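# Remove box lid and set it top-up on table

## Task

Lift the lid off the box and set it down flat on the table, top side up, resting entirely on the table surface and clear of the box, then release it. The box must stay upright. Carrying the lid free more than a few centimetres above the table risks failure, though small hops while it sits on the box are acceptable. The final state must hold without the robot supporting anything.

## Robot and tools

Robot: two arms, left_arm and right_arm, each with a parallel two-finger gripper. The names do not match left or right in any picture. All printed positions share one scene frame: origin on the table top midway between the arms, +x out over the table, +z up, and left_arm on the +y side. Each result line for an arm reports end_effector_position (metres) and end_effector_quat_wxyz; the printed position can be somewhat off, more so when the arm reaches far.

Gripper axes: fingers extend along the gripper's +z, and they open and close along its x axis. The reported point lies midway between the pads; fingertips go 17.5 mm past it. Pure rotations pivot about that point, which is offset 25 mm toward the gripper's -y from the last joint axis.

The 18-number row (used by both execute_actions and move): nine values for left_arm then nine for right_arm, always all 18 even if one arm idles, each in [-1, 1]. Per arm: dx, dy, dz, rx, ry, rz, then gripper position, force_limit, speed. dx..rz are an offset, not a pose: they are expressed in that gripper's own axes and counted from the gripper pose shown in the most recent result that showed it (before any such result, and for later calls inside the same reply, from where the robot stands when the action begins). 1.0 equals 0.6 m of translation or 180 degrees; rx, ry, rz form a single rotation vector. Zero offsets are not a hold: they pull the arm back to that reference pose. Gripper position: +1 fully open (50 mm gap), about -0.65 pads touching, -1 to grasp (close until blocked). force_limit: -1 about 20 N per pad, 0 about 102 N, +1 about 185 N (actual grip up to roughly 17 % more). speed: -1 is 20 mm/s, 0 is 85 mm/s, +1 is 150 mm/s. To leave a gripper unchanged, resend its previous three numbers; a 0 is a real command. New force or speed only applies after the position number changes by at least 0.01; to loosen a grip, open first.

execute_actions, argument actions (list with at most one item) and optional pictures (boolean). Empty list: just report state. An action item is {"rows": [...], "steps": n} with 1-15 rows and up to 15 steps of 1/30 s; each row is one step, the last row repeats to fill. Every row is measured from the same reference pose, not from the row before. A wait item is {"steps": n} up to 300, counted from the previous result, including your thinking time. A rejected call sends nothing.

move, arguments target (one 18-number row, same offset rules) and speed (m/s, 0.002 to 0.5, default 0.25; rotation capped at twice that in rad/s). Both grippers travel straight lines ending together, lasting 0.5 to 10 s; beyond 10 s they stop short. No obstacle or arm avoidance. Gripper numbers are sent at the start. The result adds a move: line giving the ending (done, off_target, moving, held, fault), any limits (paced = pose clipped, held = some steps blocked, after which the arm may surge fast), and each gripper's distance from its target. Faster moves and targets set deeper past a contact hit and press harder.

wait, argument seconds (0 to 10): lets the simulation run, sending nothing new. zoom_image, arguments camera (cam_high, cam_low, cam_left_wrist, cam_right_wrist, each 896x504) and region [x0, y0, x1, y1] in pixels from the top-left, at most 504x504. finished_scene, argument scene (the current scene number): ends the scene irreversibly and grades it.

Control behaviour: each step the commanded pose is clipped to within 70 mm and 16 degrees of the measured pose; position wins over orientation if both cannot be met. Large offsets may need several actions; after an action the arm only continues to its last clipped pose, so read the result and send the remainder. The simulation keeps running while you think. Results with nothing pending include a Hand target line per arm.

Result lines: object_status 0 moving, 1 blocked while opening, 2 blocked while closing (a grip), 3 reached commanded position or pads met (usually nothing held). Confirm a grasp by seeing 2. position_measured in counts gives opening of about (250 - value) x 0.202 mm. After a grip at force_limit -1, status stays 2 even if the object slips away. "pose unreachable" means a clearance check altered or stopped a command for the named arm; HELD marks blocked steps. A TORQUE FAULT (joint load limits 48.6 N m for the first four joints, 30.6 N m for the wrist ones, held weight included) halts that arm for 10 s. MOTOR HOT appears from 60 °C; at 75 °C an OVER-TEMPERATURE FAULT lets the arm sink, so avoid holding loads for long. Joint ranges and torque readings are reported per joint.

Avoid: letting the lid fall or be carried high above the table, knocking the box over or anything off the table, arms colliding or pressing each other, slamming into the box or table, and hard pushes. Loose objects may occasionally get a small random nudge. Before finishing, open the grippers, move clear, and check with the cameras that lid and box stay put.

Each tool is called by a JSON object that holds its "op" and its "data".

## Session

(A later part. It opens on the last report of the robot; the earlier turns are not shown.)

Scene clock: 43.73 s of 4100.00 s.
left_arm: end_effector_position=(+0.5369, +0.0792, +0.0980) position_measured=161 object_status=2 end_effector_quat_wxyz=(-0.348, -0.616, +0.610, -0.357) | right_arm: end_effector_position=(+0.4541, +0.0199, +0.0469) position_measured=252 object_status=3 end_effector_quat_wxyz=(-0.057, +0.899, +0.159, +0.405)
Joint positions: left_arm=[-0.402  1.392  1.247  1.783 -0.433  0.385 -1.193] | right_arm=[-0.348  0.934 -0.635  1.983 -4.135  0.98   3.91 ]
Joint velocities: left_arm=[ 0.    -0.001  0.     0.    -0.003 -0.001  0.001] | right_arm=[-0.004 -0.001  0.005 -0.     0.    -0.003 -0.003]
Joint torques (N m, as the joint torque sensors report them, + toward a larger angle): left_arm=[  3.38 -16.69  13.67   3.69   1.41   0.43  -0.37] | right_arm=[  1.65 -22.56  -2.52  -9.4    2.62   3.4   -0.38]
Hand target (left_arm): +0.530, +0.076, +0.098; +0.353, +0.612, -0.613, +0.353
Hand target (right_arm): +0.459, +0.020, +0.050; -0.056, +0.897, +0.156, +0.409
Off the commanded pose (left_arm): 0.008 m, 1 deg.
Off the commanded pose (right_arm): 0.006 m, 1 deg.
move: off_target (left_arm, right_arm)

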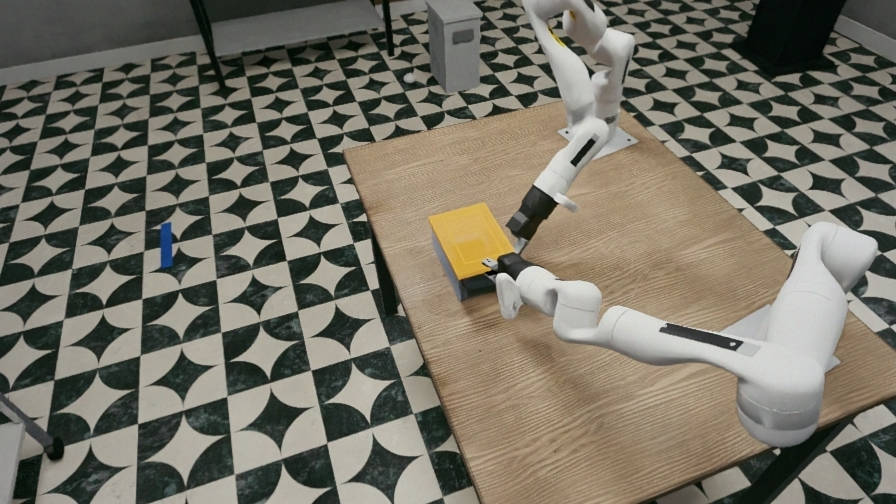

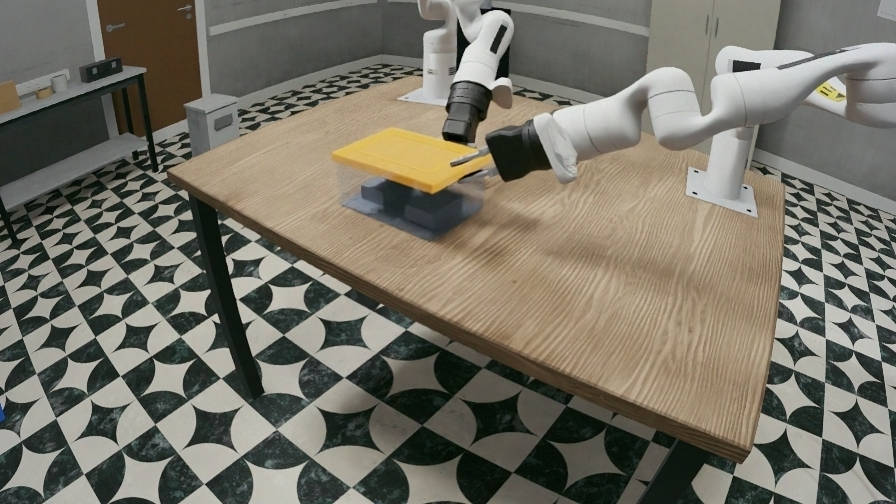

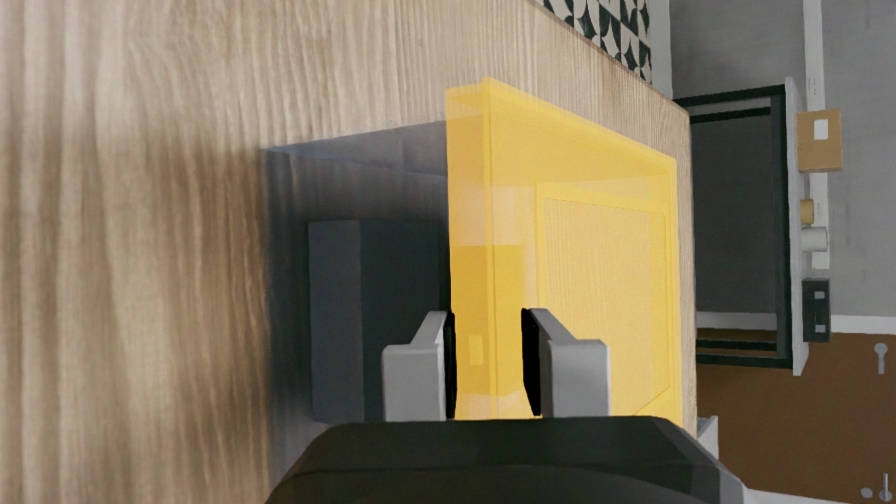

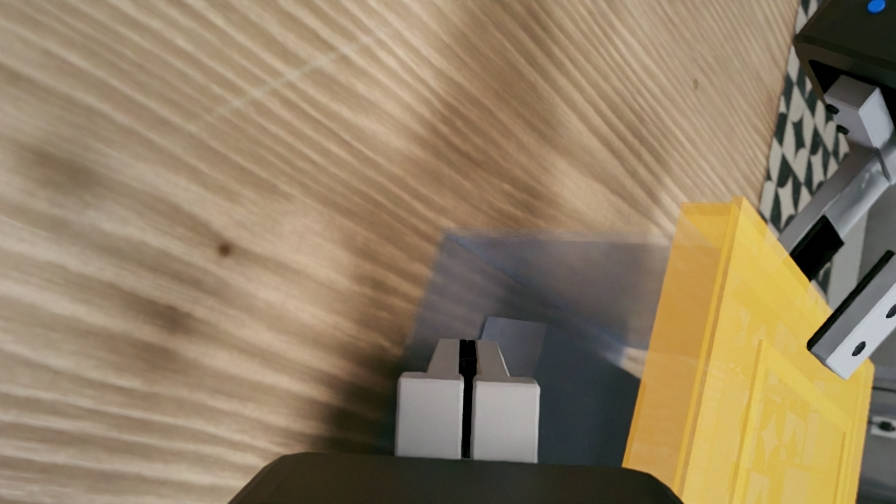

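{"op": "move", "data": {"target": [0.025,0.02,-0.007,0,0,0,-1,-0.4,-0.8,0.005,0.005,0.017,0,0,0,-1,-0.4,0], "speed": 0.02}}

{"op": "zoom_image", "data": {"camera": "cam_low", "region": [290, 90, 540, 250]}}

Scene clock: 46.13 s of 4100.00 s.
left_arm: end_effector_position=(+0.5335, +0.0810, +0.1104) position_measured=161 object_status=2 end_effector_quat_wxyz=(-0.343, -0.621, +0.605, -0.360) | right_arm: end_effector_position=(+0.4576, +0.0236, +0.0408) position_measured=252 object_status=3 end_effector_quat_wxyz=(-0.060, +0.899, +0.164, +0.401)
Joint positions: left_arm=[-0.41   1.352  1.249  1.818 -0.425  0.354 -1.163] | right_arm=[-0.345  0.946 -0.626  1.966 -4.122  0.957  3.919]
Joint velocities: left_arm=[-0.001 -0.002  0.     0.001 -0.003  0.001  0.004] | right_arm=[-0.005 -0.002  0.008 -0.     0.    -0.005 -0.006]
Joint torques (N m, as the joint torque sensors report them, + toward a larger angle): left_arm=[  4.43 -17.35  17.19   4.91   2.4    0.43  -0.41] | right_arm=[  3.39 -21.33  -0.01  -9.19   1.7    4.25  -0.68]
Hand target (left_arm): +0.525, +0.075, +0.113; +0.348, +0.616, -0.610, +0.357
Hand target (right_arm): +0.464, +0.020, +0.042; -0.057, +0.899, +0.159, +0.405
Off the commanded pose (left_arm): 0.011 m, 1 deg.
Off the commanded pose (right_arm): 0.008 m, 1 deg.
move: off_target (left_arm, right_arm)

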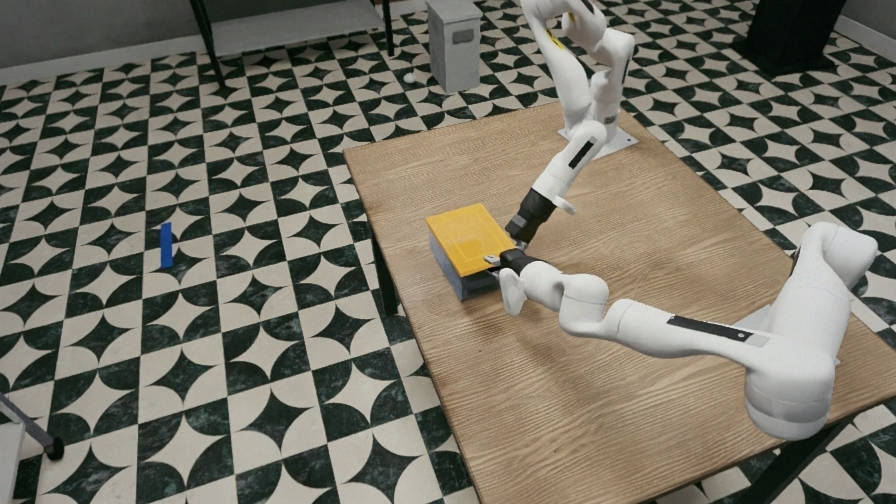

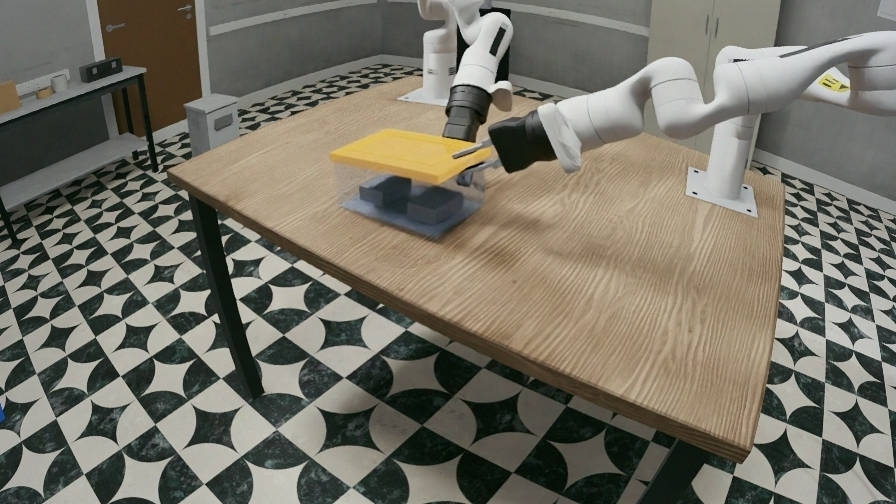

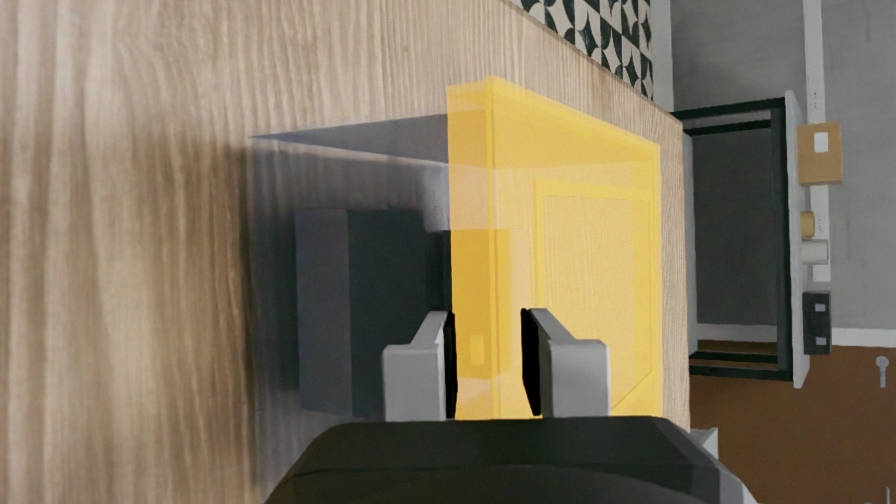

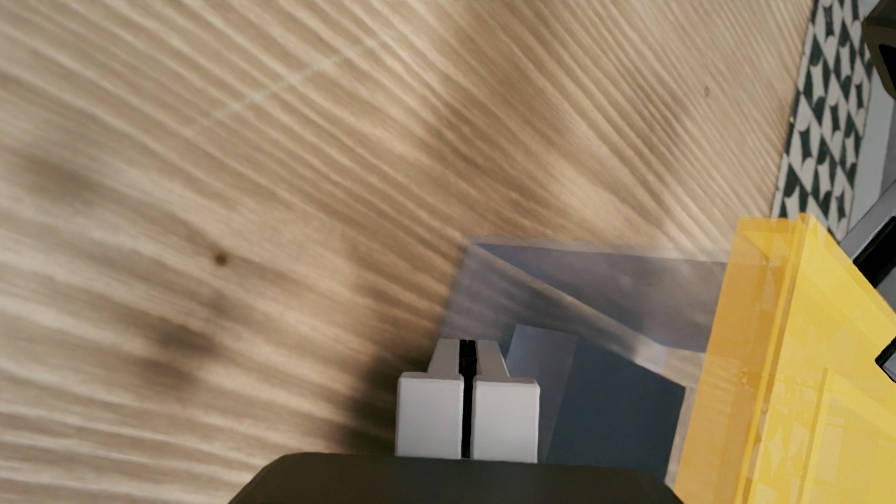

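Region (290, 90, 540, 250) of cam_low's 896x504 image, scaled by 2.016, with more detail than that image has; it fills the top 323 rows of this view, and the rest is white.

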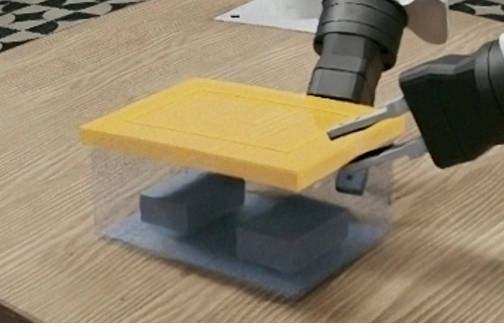

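{"op": "move", "data": {"target": [0.022,0.028,0.003,0,0,0,-1,-0.4,-0.8,0.017,0.012,0.015,0,0,0,-1,-0.4,0], "speed": 0.03}}

{"op": "zoom_image", "data": {"camera": "cam_low", "region": [290, 90, 540, 250]}}

Scene clock: 49.93 s of 4100.00 s.
left_arm: end_effector_position=(+0.5309, +0.0809, +0.1194) position_measured=167 object_status=2 end_effector_quat_wxyz=(-0.334, -0.629, +0.599, -0.367) | right_arm: end_effector_position=(+0.4639, +0.0239, +0.0384) position_measured=252 object_status=3 end_effector_quat_wxyz=(-0.062, +0.901, +0.170, +0.395)
Joint positions: left_arm=[-0.413  1.312  1.24   1.86  -0.42   0.297 -1.132] | right_arm=[-0.331  0.944 -0.614  1.948 -4.12   0.914  3.945]
Joint velocities: left_arm=[ 0.001 -0.003 -0.001  0.001 -0.004 -0.     0.004] | right_arm=[-0.006 -0.003  0.009  0.     0.    -0.007 -0.006]
Joint torques (N m, as the joint torque sensors report them, + toward a larger angle): left_arm=[  7.53 -15.42  16.78   7.71   2.66   1.77  -0.19] | right_arm=[  3.58 -22.7    0.   -11.85   2.01   3.85  -0.16]
Hand target (left_arm): +0.517, +0.072, +0.121; +0.343, +0.621, -0.606, +0.360
Hand target (right_arm): +0.473, +0.021, +0.043; -0.060, +0.899, +0.164, +0.401
Off the commanded pose (left_arm): 0.017 m, 2 deg.
Off the commanded pose (right_arm): 0.010 m, 1 deg.
move: off_target (left_arm, right_arm)

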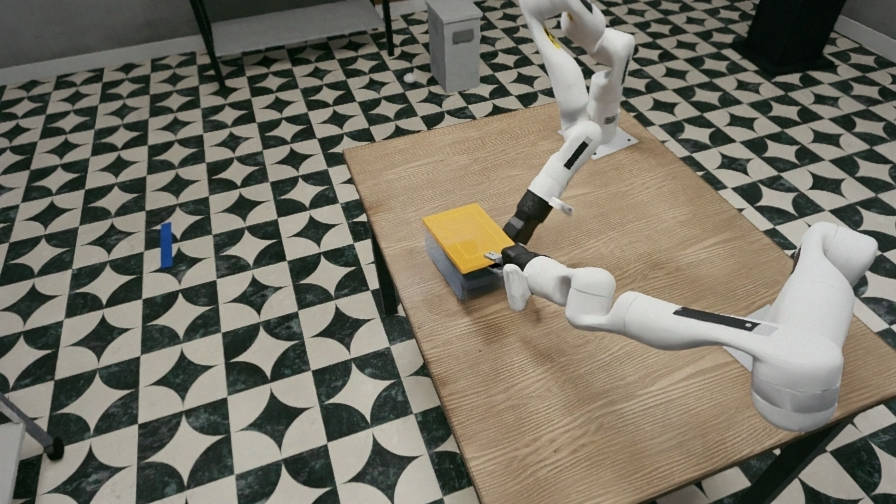

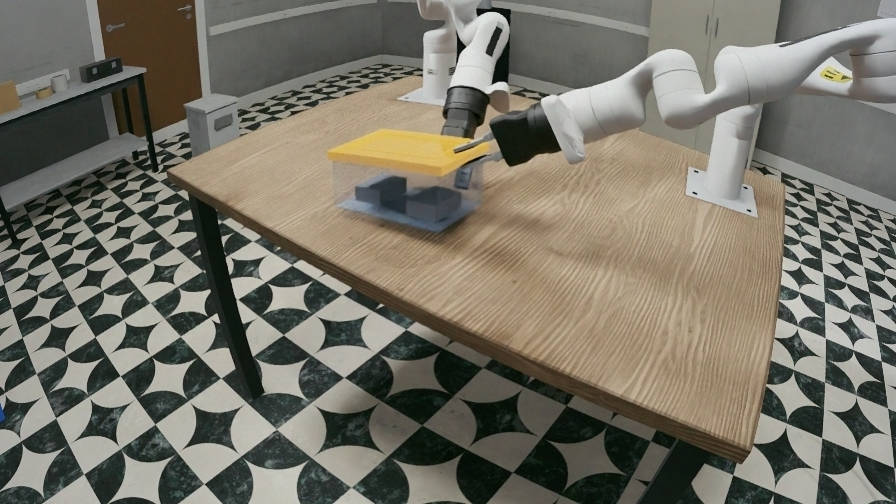

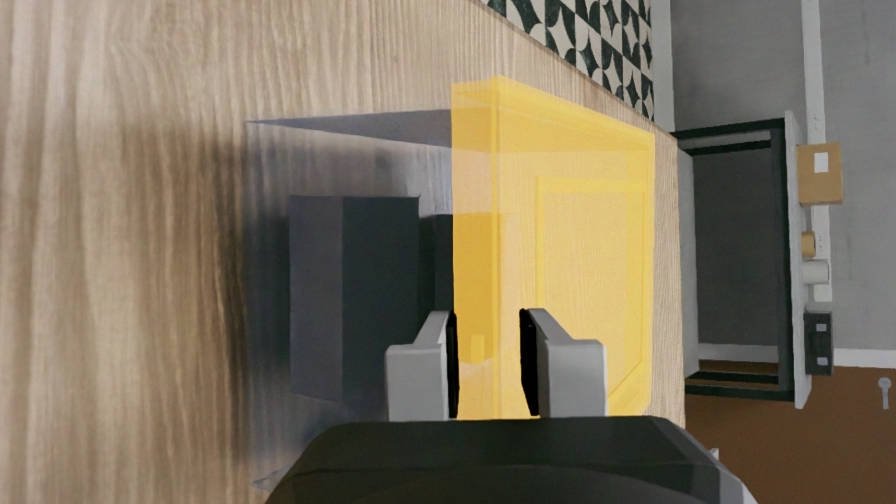

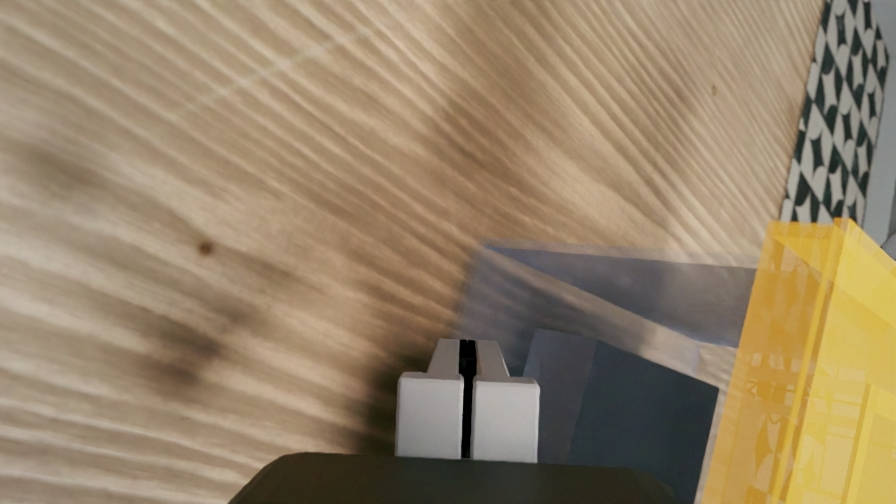

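Region (290, 90, 540, 250) of cam_low's 896x504 image, scaled by 2.016, with more detail than that image has; it fills the top 323 rows of this view, and the rest is white.

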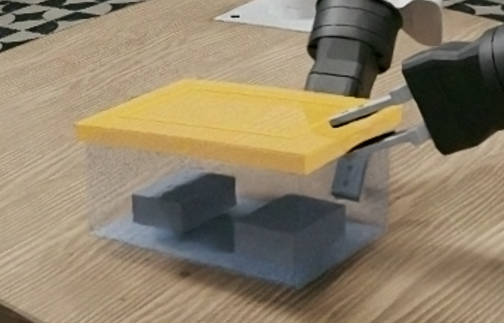

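{"op": "move", "data": {"target": [-0.03,0,0.02,0,0,0,-1,-0.4,-0.8,-0.03,-0.022,-0.055,0,0,0,-1,-0.4,0], "speed": 0.04}}

{"op": "execute_actions", "data": {"actions": [{"rows":[[0,0,0,0,0,0,0.4,-0.4,0,0,0,0,0,0,0,-1,-0.4,0]],"steps":8}], "pictures": false}}

{"op": "move", "data": {"target": [0,0.1,-0.12,0,0,0,0.4,-0.4,0,-0.05,0.25,-0.12,0,0,0,0.2,-0.4,0]}}

Scene clock: 55.07 s of 4100.00 s.
left_arm: end_effector_position=(+0.5338, +0.0792, +0.1030) position_measured=167 object_status=2 end_effector_quat_wxyz=(-0.333, -0.627, +0.598, -0.371) | right_arm: end_effector_position=(+0.4251, +0.0234, +0.0473) position_measured=252 object_status=3 end_effector_quat_wxyz=(-0.062, +0.901, +0.170, +0.394)
Joint positions: left_arm=[-0.406  1.349  1.22   1.856 -0.439  0.271 -1.154] | right_arm=[-0.38   0.911 -0.643  2.032 -4.155  0.984  3.884]
Joint velocities: left_arm=[ 0.001  0.001 -0.001 -0.     0.003 -0.002 -0.004] | right_arm=[-0.001 -0.     0.001  0.    -0.     0.002  0.001]
Joint torques (N m, as the joint torque sensors report them, + toward a larger angle): left_arm=[  1.47 -14.45   6.02  -0.85  -0.23  -0.31  -0.15] | right_arm=[  0.09 -20.6   -2.87  -4.74   1.5    2.28   0.03]
Hand target (left_arm): +0.531, +0.080, +0.098; +0.334, +0.629, -0.599, +0.367
Hand target (right_arm): +0.425, +0.023, +0.047; -0.062, +0.901, +0.170, +0.395
Off the commanded pose (left_arm): 0.006 m, 1 deg.
Off the commanded pose (right_arm): 0.000 m, 0 deg.
After step 90, 0.90 s passed at rest.
move: off_target (left_arm)

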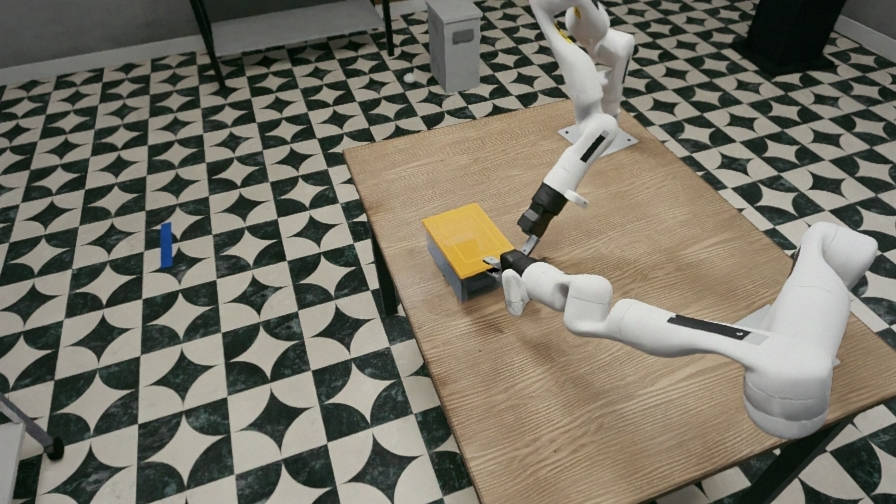

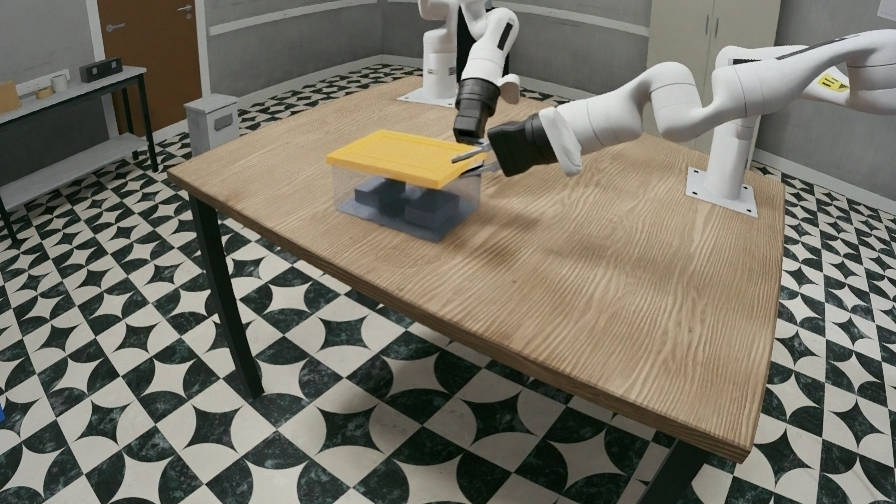

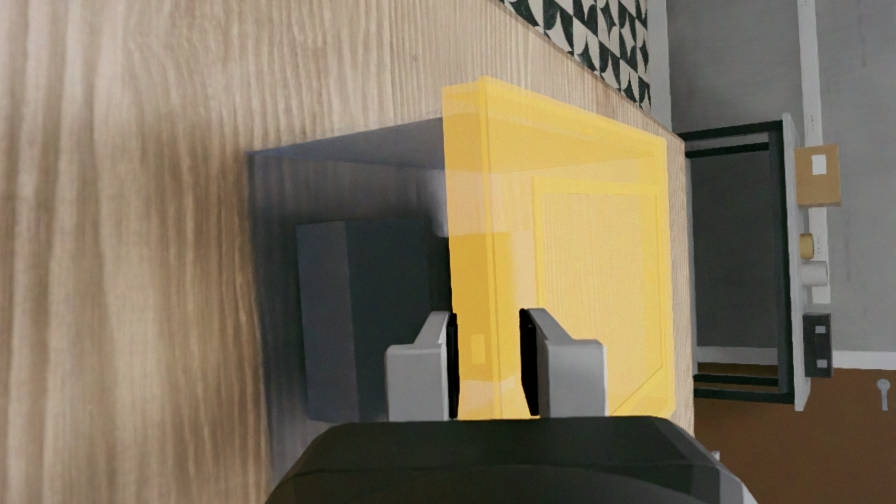

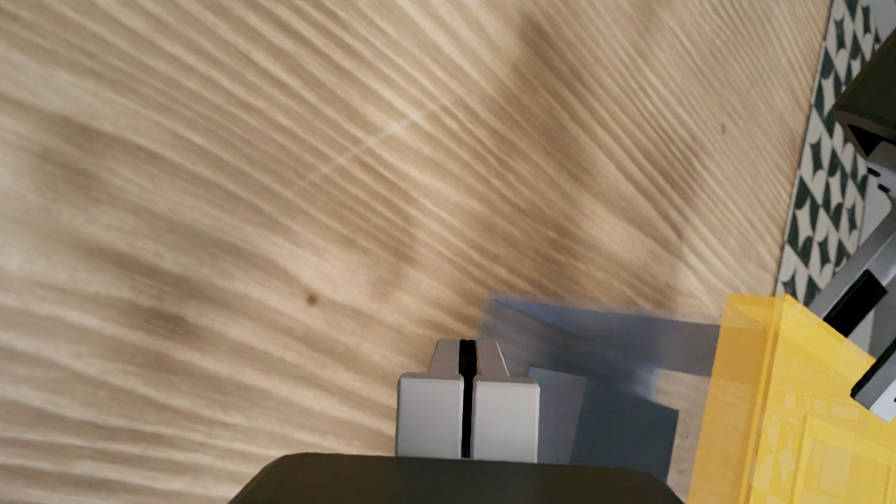

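Scene clock: 55.33 s of 4100.00 s.
left_arm: end_effector_position=(+0.5339, +0.0793, +0.1030) position_measured=92 object_status=0 end_effector_quat_wxyz=(-0.333, -0.628, +0.598, -0.372) | right_arm: end_effector_position=(+0.4251, +0.0234, +0.0473) position_measured=252 object_status=3 end_effector_quat_wxyz=(-0.062, +0.901, +0.170, +0.394)
Joint positions: left_arm=[-0.406  1.349  1.22   1.856 -0.439  0.271 -1.154] | right_arm=[-0.38   0.911 -0.643  2.032 -4.155  0.984  3.885]
Joint velocities: left_arm=[ 0.004  0.003 -0.001  0.     0.001  0.    -0.001] | right_arm=[-0.    -0.001  0.    -0.     0.     0.    -0.   ]
Joint torques (N m, as the joint torque sensors report them, + toward a larger angle): left_arm=[ -0.37 -16.7   11.2   -1.19   0.44  -1.59  -0.45] | right_arm=[  0.63 -20.41  -2.94  -4.72   1.28   1.96  -0.39]
Hand target (left_arm): +0.534, +0.079, +0.103; +0.333, +0.627, -0.598, +0.371
Hand target (right_arm): +0.425, +0.023, +0.047; -0.062, +0.901, +0.170, +0.394
Off the commanded pose (left_arm): 0.000 m, 0 deg.
Off the commanded pose (right_arm): 0.000 m, 0 deg.
Steps of this call (steps 1 to 8: all 8 steps of this action). Readings (end_effector_position | what the end effector reports):
1: left_arm (+0.5341, +0.0795, +0.1031) | right_arm (+0.4251, +0.0234, +0.0473) | left_arm position_measured=156 object_status=0 | right_arm position_measured=252 object_status=3
2: left_arm (+0.5344, +0.0799, +0.1036) | right_arm (+0.4251, +0.0234, +0.0473) | left_arm position_measured=142 object_status=0 | right_arm position_measured=252 object_status=3
4: left_arm (+0.5346, +0.0796, +0.1037) | right_arm (+0.4251, +0.0233, +0.0473) | left_arm position_measured=113 object_status=0 | right_arm position_measured=252 object_status=3
8: the state above

Scene clock: 56.83 s of 4100.00 s.
left_arm: end_effector_position=(+0.4687, +0.1373, +0.1372) position_measured=92 object_status=3 end_effector_quat_wxyz=(-0.333, -0.628, +0.598, -0.371) | right_arm: end_effector_position=(+0.4103, -0.1419, +0.0781) position_measured=123 object_status=3 end_effector_quat_wxyz=(-0.062, +0.901, +0.170, +0.395)
Joint positions: left_arm=[-0.608  1.256  1.275  2.097 -0.426  0.243 -1.141] | right_arm=[-0.045  0.74  -0.646  2.442 -3.826  0.979  3.678]
Joint velocities: left_arm=[-0.     0.001  0.     0.     0.002 -0.001 -0.   ] | right_arm=[ 0.001 -0.001  0.001  0.     0.001 -0.001 -0.001]
Joint torques (N m, as the joint torque sensors report them, + toward a larger angle): left_arm=[  0.   -13.82   9.87  -1.46   0.36  -1.7   -0.57] | right_arm=[ -0.17 -15.42  -2.11  -3.21   1.16   2.39  -0.05]
Hand target (left_arm): +0.469, +0.137, +0.137; +0.333, +0.628, -0.598, +0.371
Hand target (right_arm): +0.410, -0.142, +0.078; -0.062, +0.901, +0.170, +0.395
Off the commanded pose (left_arm): 0.001 m, 0 deg.
Off the commanded pose (right_arm): 0.001 m, 0 deg.
move: done

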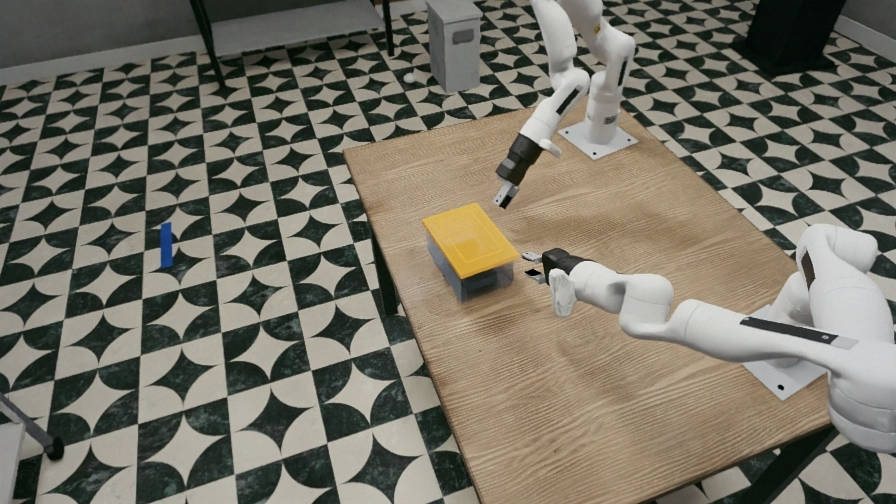

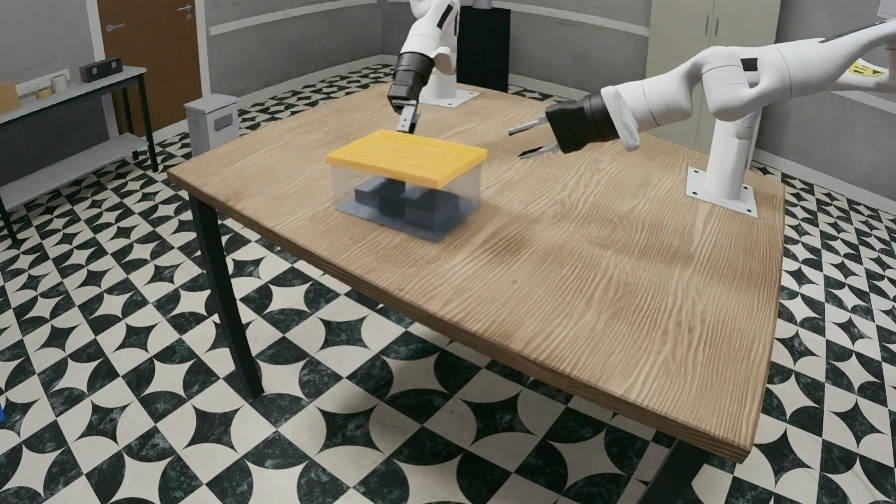

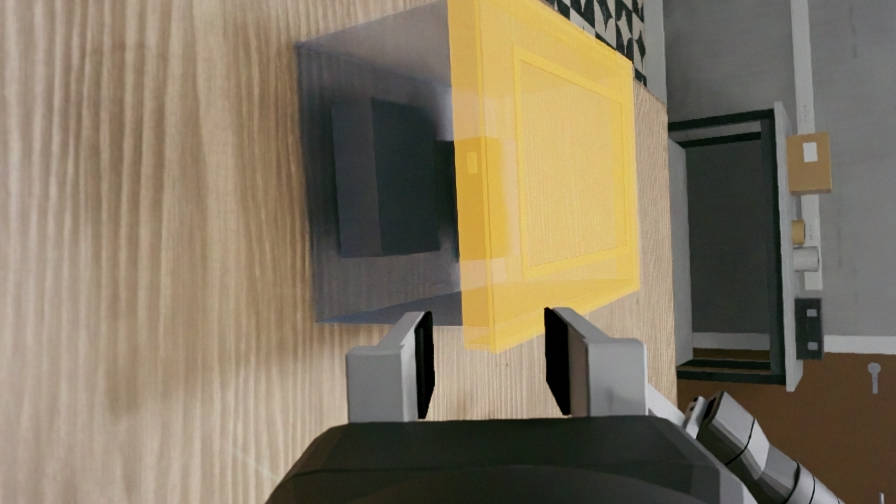

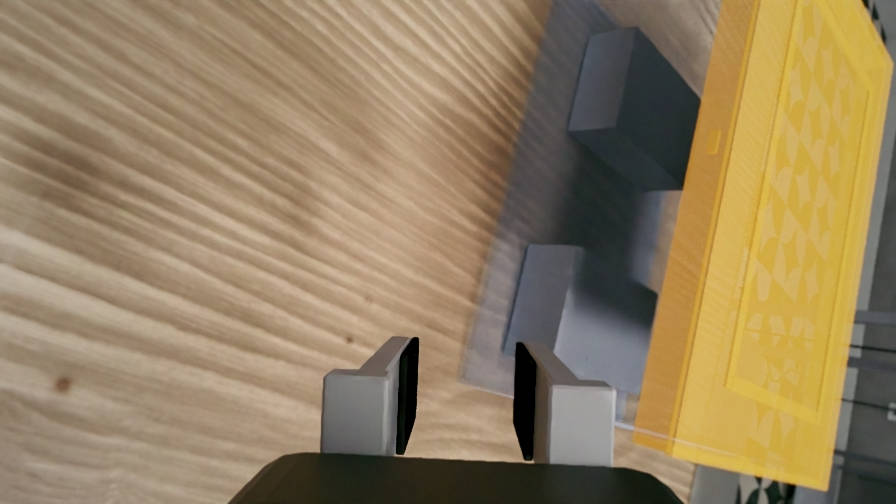

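{"op": "move", "data": {"target": [-0.003,-0.1,0.07,0.024,0,-0.014,0.4,0,0,0.08,0.163,-0.06,0.354,0.066,-0.253,0.4,0,0], "speed": 0.4}}

{"op": "move", "data": {"target": [0,0,0,0,0,0,0.4,0,0,0.006,0.212,0.067,0,0,0,0.4,0,0]}}

Scene clock: 62.80 s of 4100.00 s.
left_arm: end_effector_position=(+0.5316, +0.1058, +0.1164) position_measured=92 object_status=3 end_effector_quat_wxyz=(+0.317, +0.653, -0.569, +0.386) | right_arm: end_effector_position=(+0.4515, -0.2302, +0.1403) position_measured=92 object_status=3 end_effector_quat_wxyz=(-0.382, +0.563, +0.656, +0.327)
Joint positions: left_arm=[-0.47   1.284  1.202  1.96  -0.418  0.164 -1.111] | right_arm=[ 0.933  1.522 -1.598  1.396 -2.602 -1.178  4.427]
Joint velocities: left_arm=[-0.001 -0.001 -0.    -0.    -0.001  0.     0.   ] | right_arm=[-0.011  0.004  0.003 -0.002 -0.002  0.     0.001]
Joint torques (N m, as the joint torque sensors report them, + toward a larger angle): left_arm=[ -0.16 -15.56  10.62  -1.47   0.22  -1.69  -0.54] | right_arm=[ -0.15 -20.32 -11.17  -0.72  -3.03   1.14   0.19]
Hand target (left_arm): +0.532, +0.106, +0.116; +0.317, +0.653, -0.569, +0.386
Hand target (right_arm): +0.451, -0.230, +0.140; -0.382, +0.562, +0.657, +0.326
Off the commanded pose (left_arm): 0.000 m, 0 deg.
Off the commanded pose (right_arm): 0.001 m, 0 deg.
After step 90, 0.33 s passed at rest.
move: done; limits=paced

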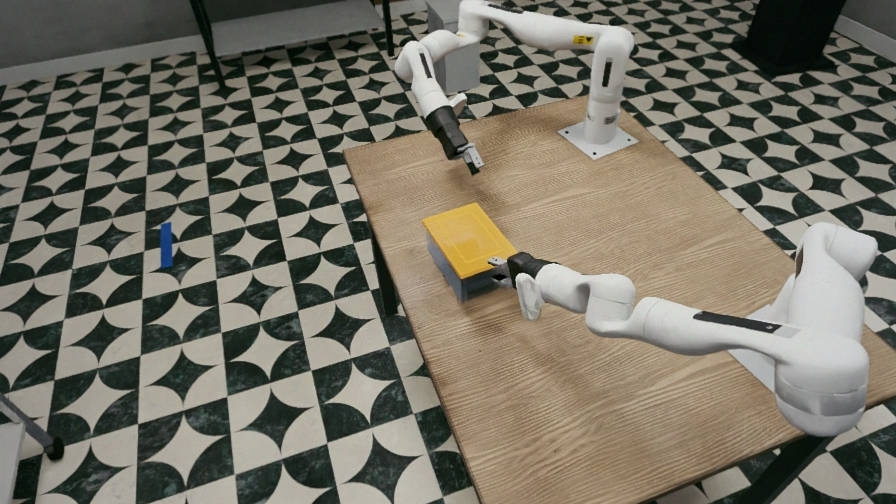

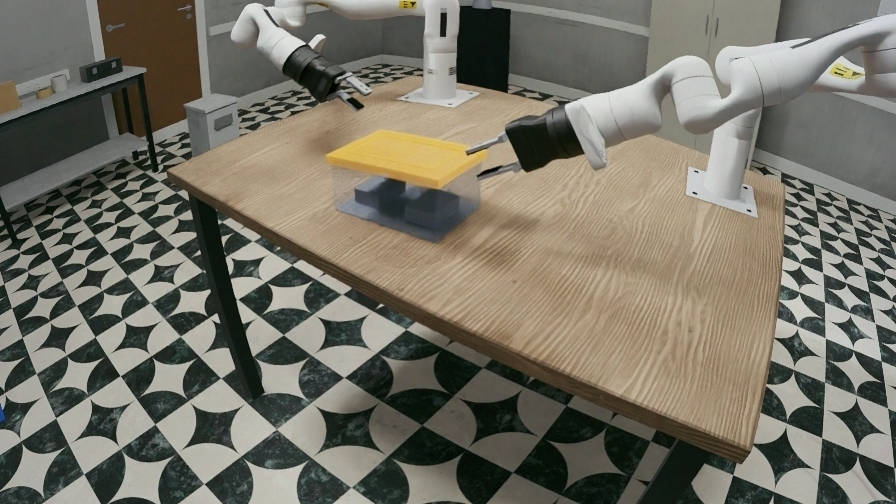

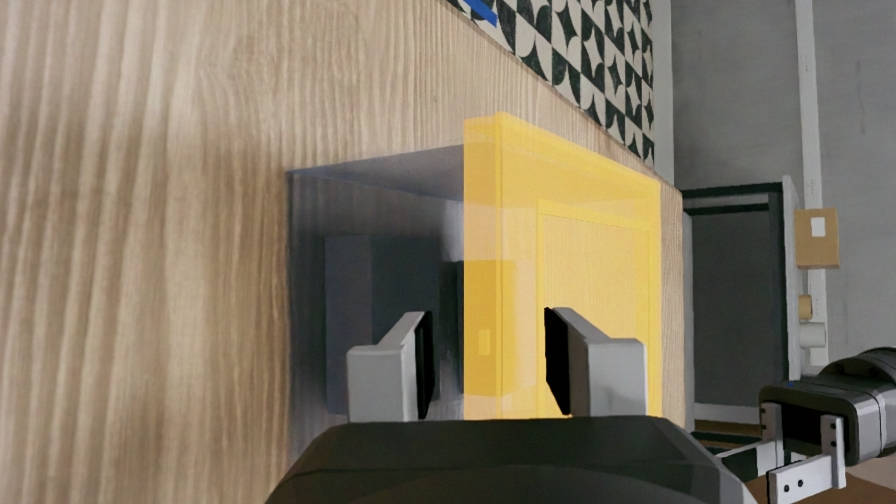

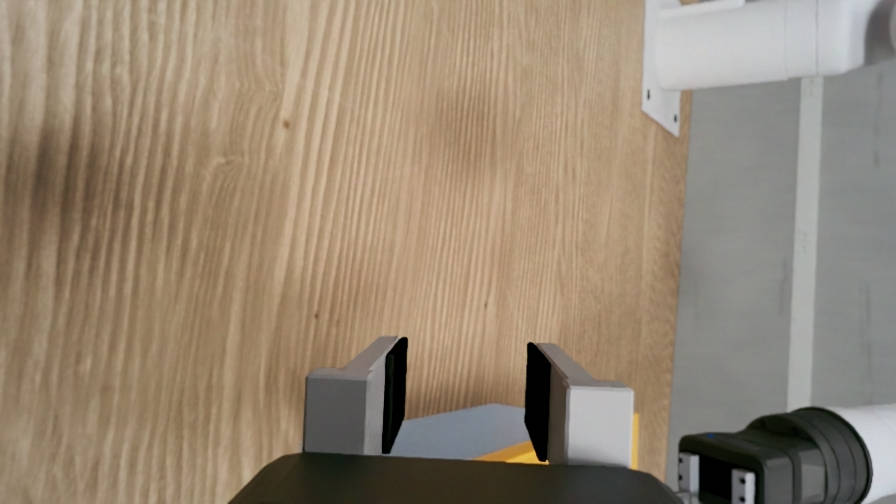

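Scene clock: 63.87 s of 4100.00 s.
left_arm: end_effector_position=(+0.5316, +0.1058, +0.1164) position_measured=92 object_status=3 end_effector_quat_wxyz=(+0.317, +0.653, -0.569, +0.386) | right_arm: end_effector_position=(+0.5714, -0.1752, +0.1228) position_measured=92 object_status=3 end_effector_quat_wxyz=(-0.382, +0.563, +0.656, +0.327)
Joint positions: left_arm=[-0.47   1.284  1.202  1.96  -0.418  0.164 -1.111] | right_arm=[ 0.589  1.555 -1.59   0.823 -2.604 -1.366  4.563]
Joint velocities: left_arm=[ 0.001  0.002 -0.     0.    -0.001  0.001 -0.001] | right_arm=[-0.016  0.001  0.001 -0.006 -0.001 -0.002  0.   ]
Joint torques (N m, as the joint torque sensors report them, + toward a larger angle): left_arm=[ -0.15 -15.65  10.84  -1.39   0.18  -1.74  -0.53] | right_arm=[  0.18 -25.91  -9.27  -0.24  -3.31   0.62  -0.01]
Hand target (left_arm): +0.532, +0.106, +0.116; +0.317, +0.653, -0.569, +0.386
Hand target (right_arm): +0.571, -0.174, +0.123; -0.382, +0.563, +0.656, +0.326
Off the commanded pose (left_arm): 0.000 m, 0 deg.
Off the commanded pose (right_arm): 0.001 m, 0 deg.
move: done

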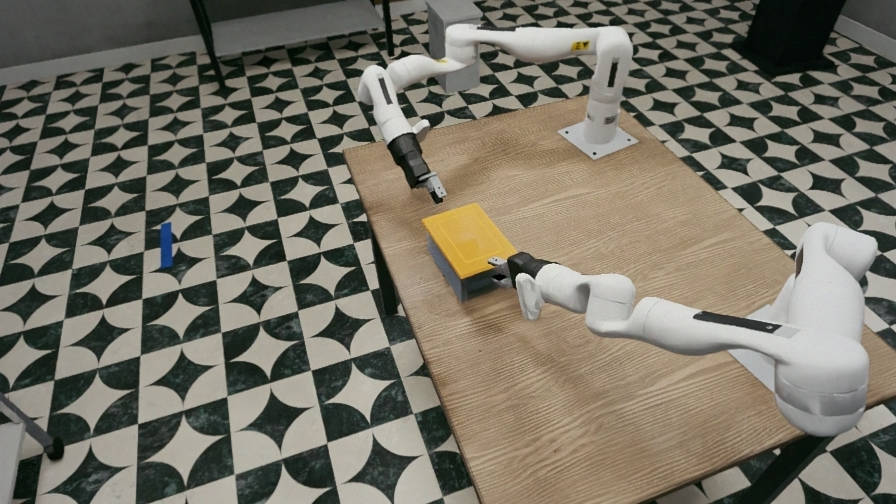

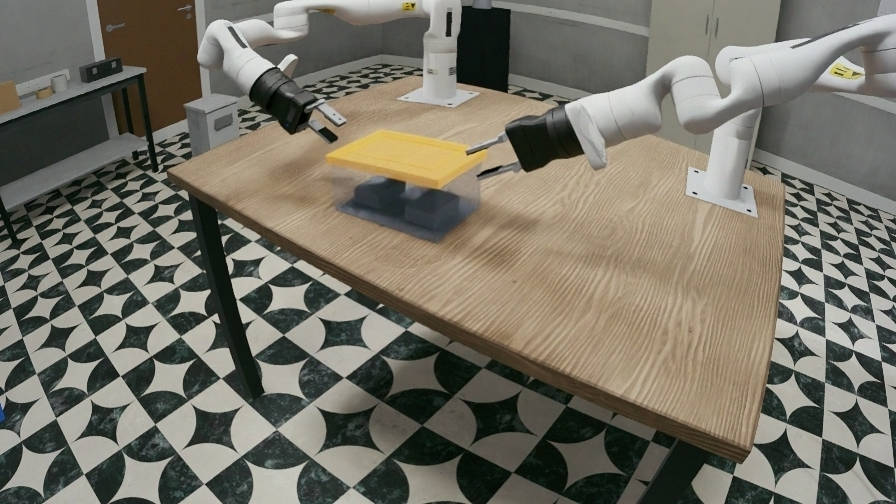

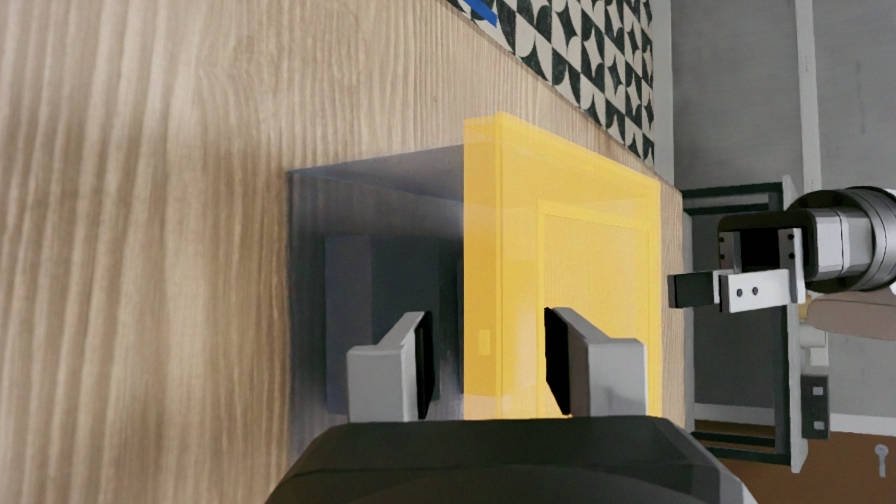

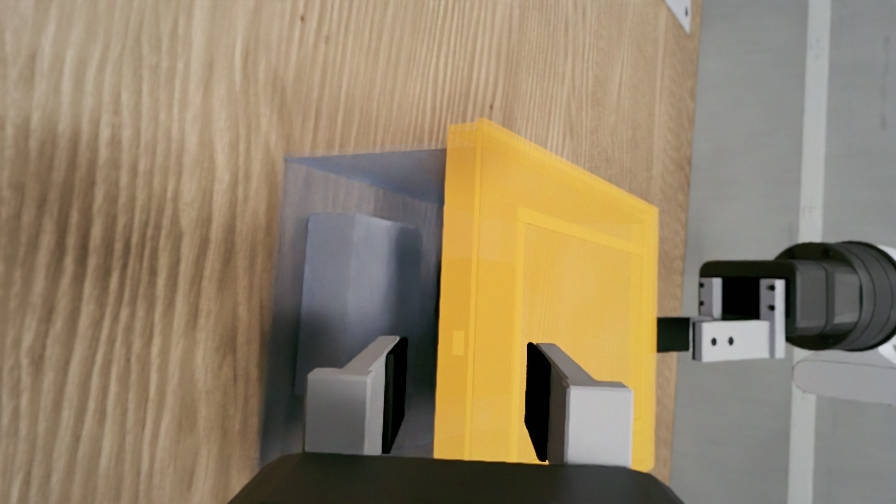

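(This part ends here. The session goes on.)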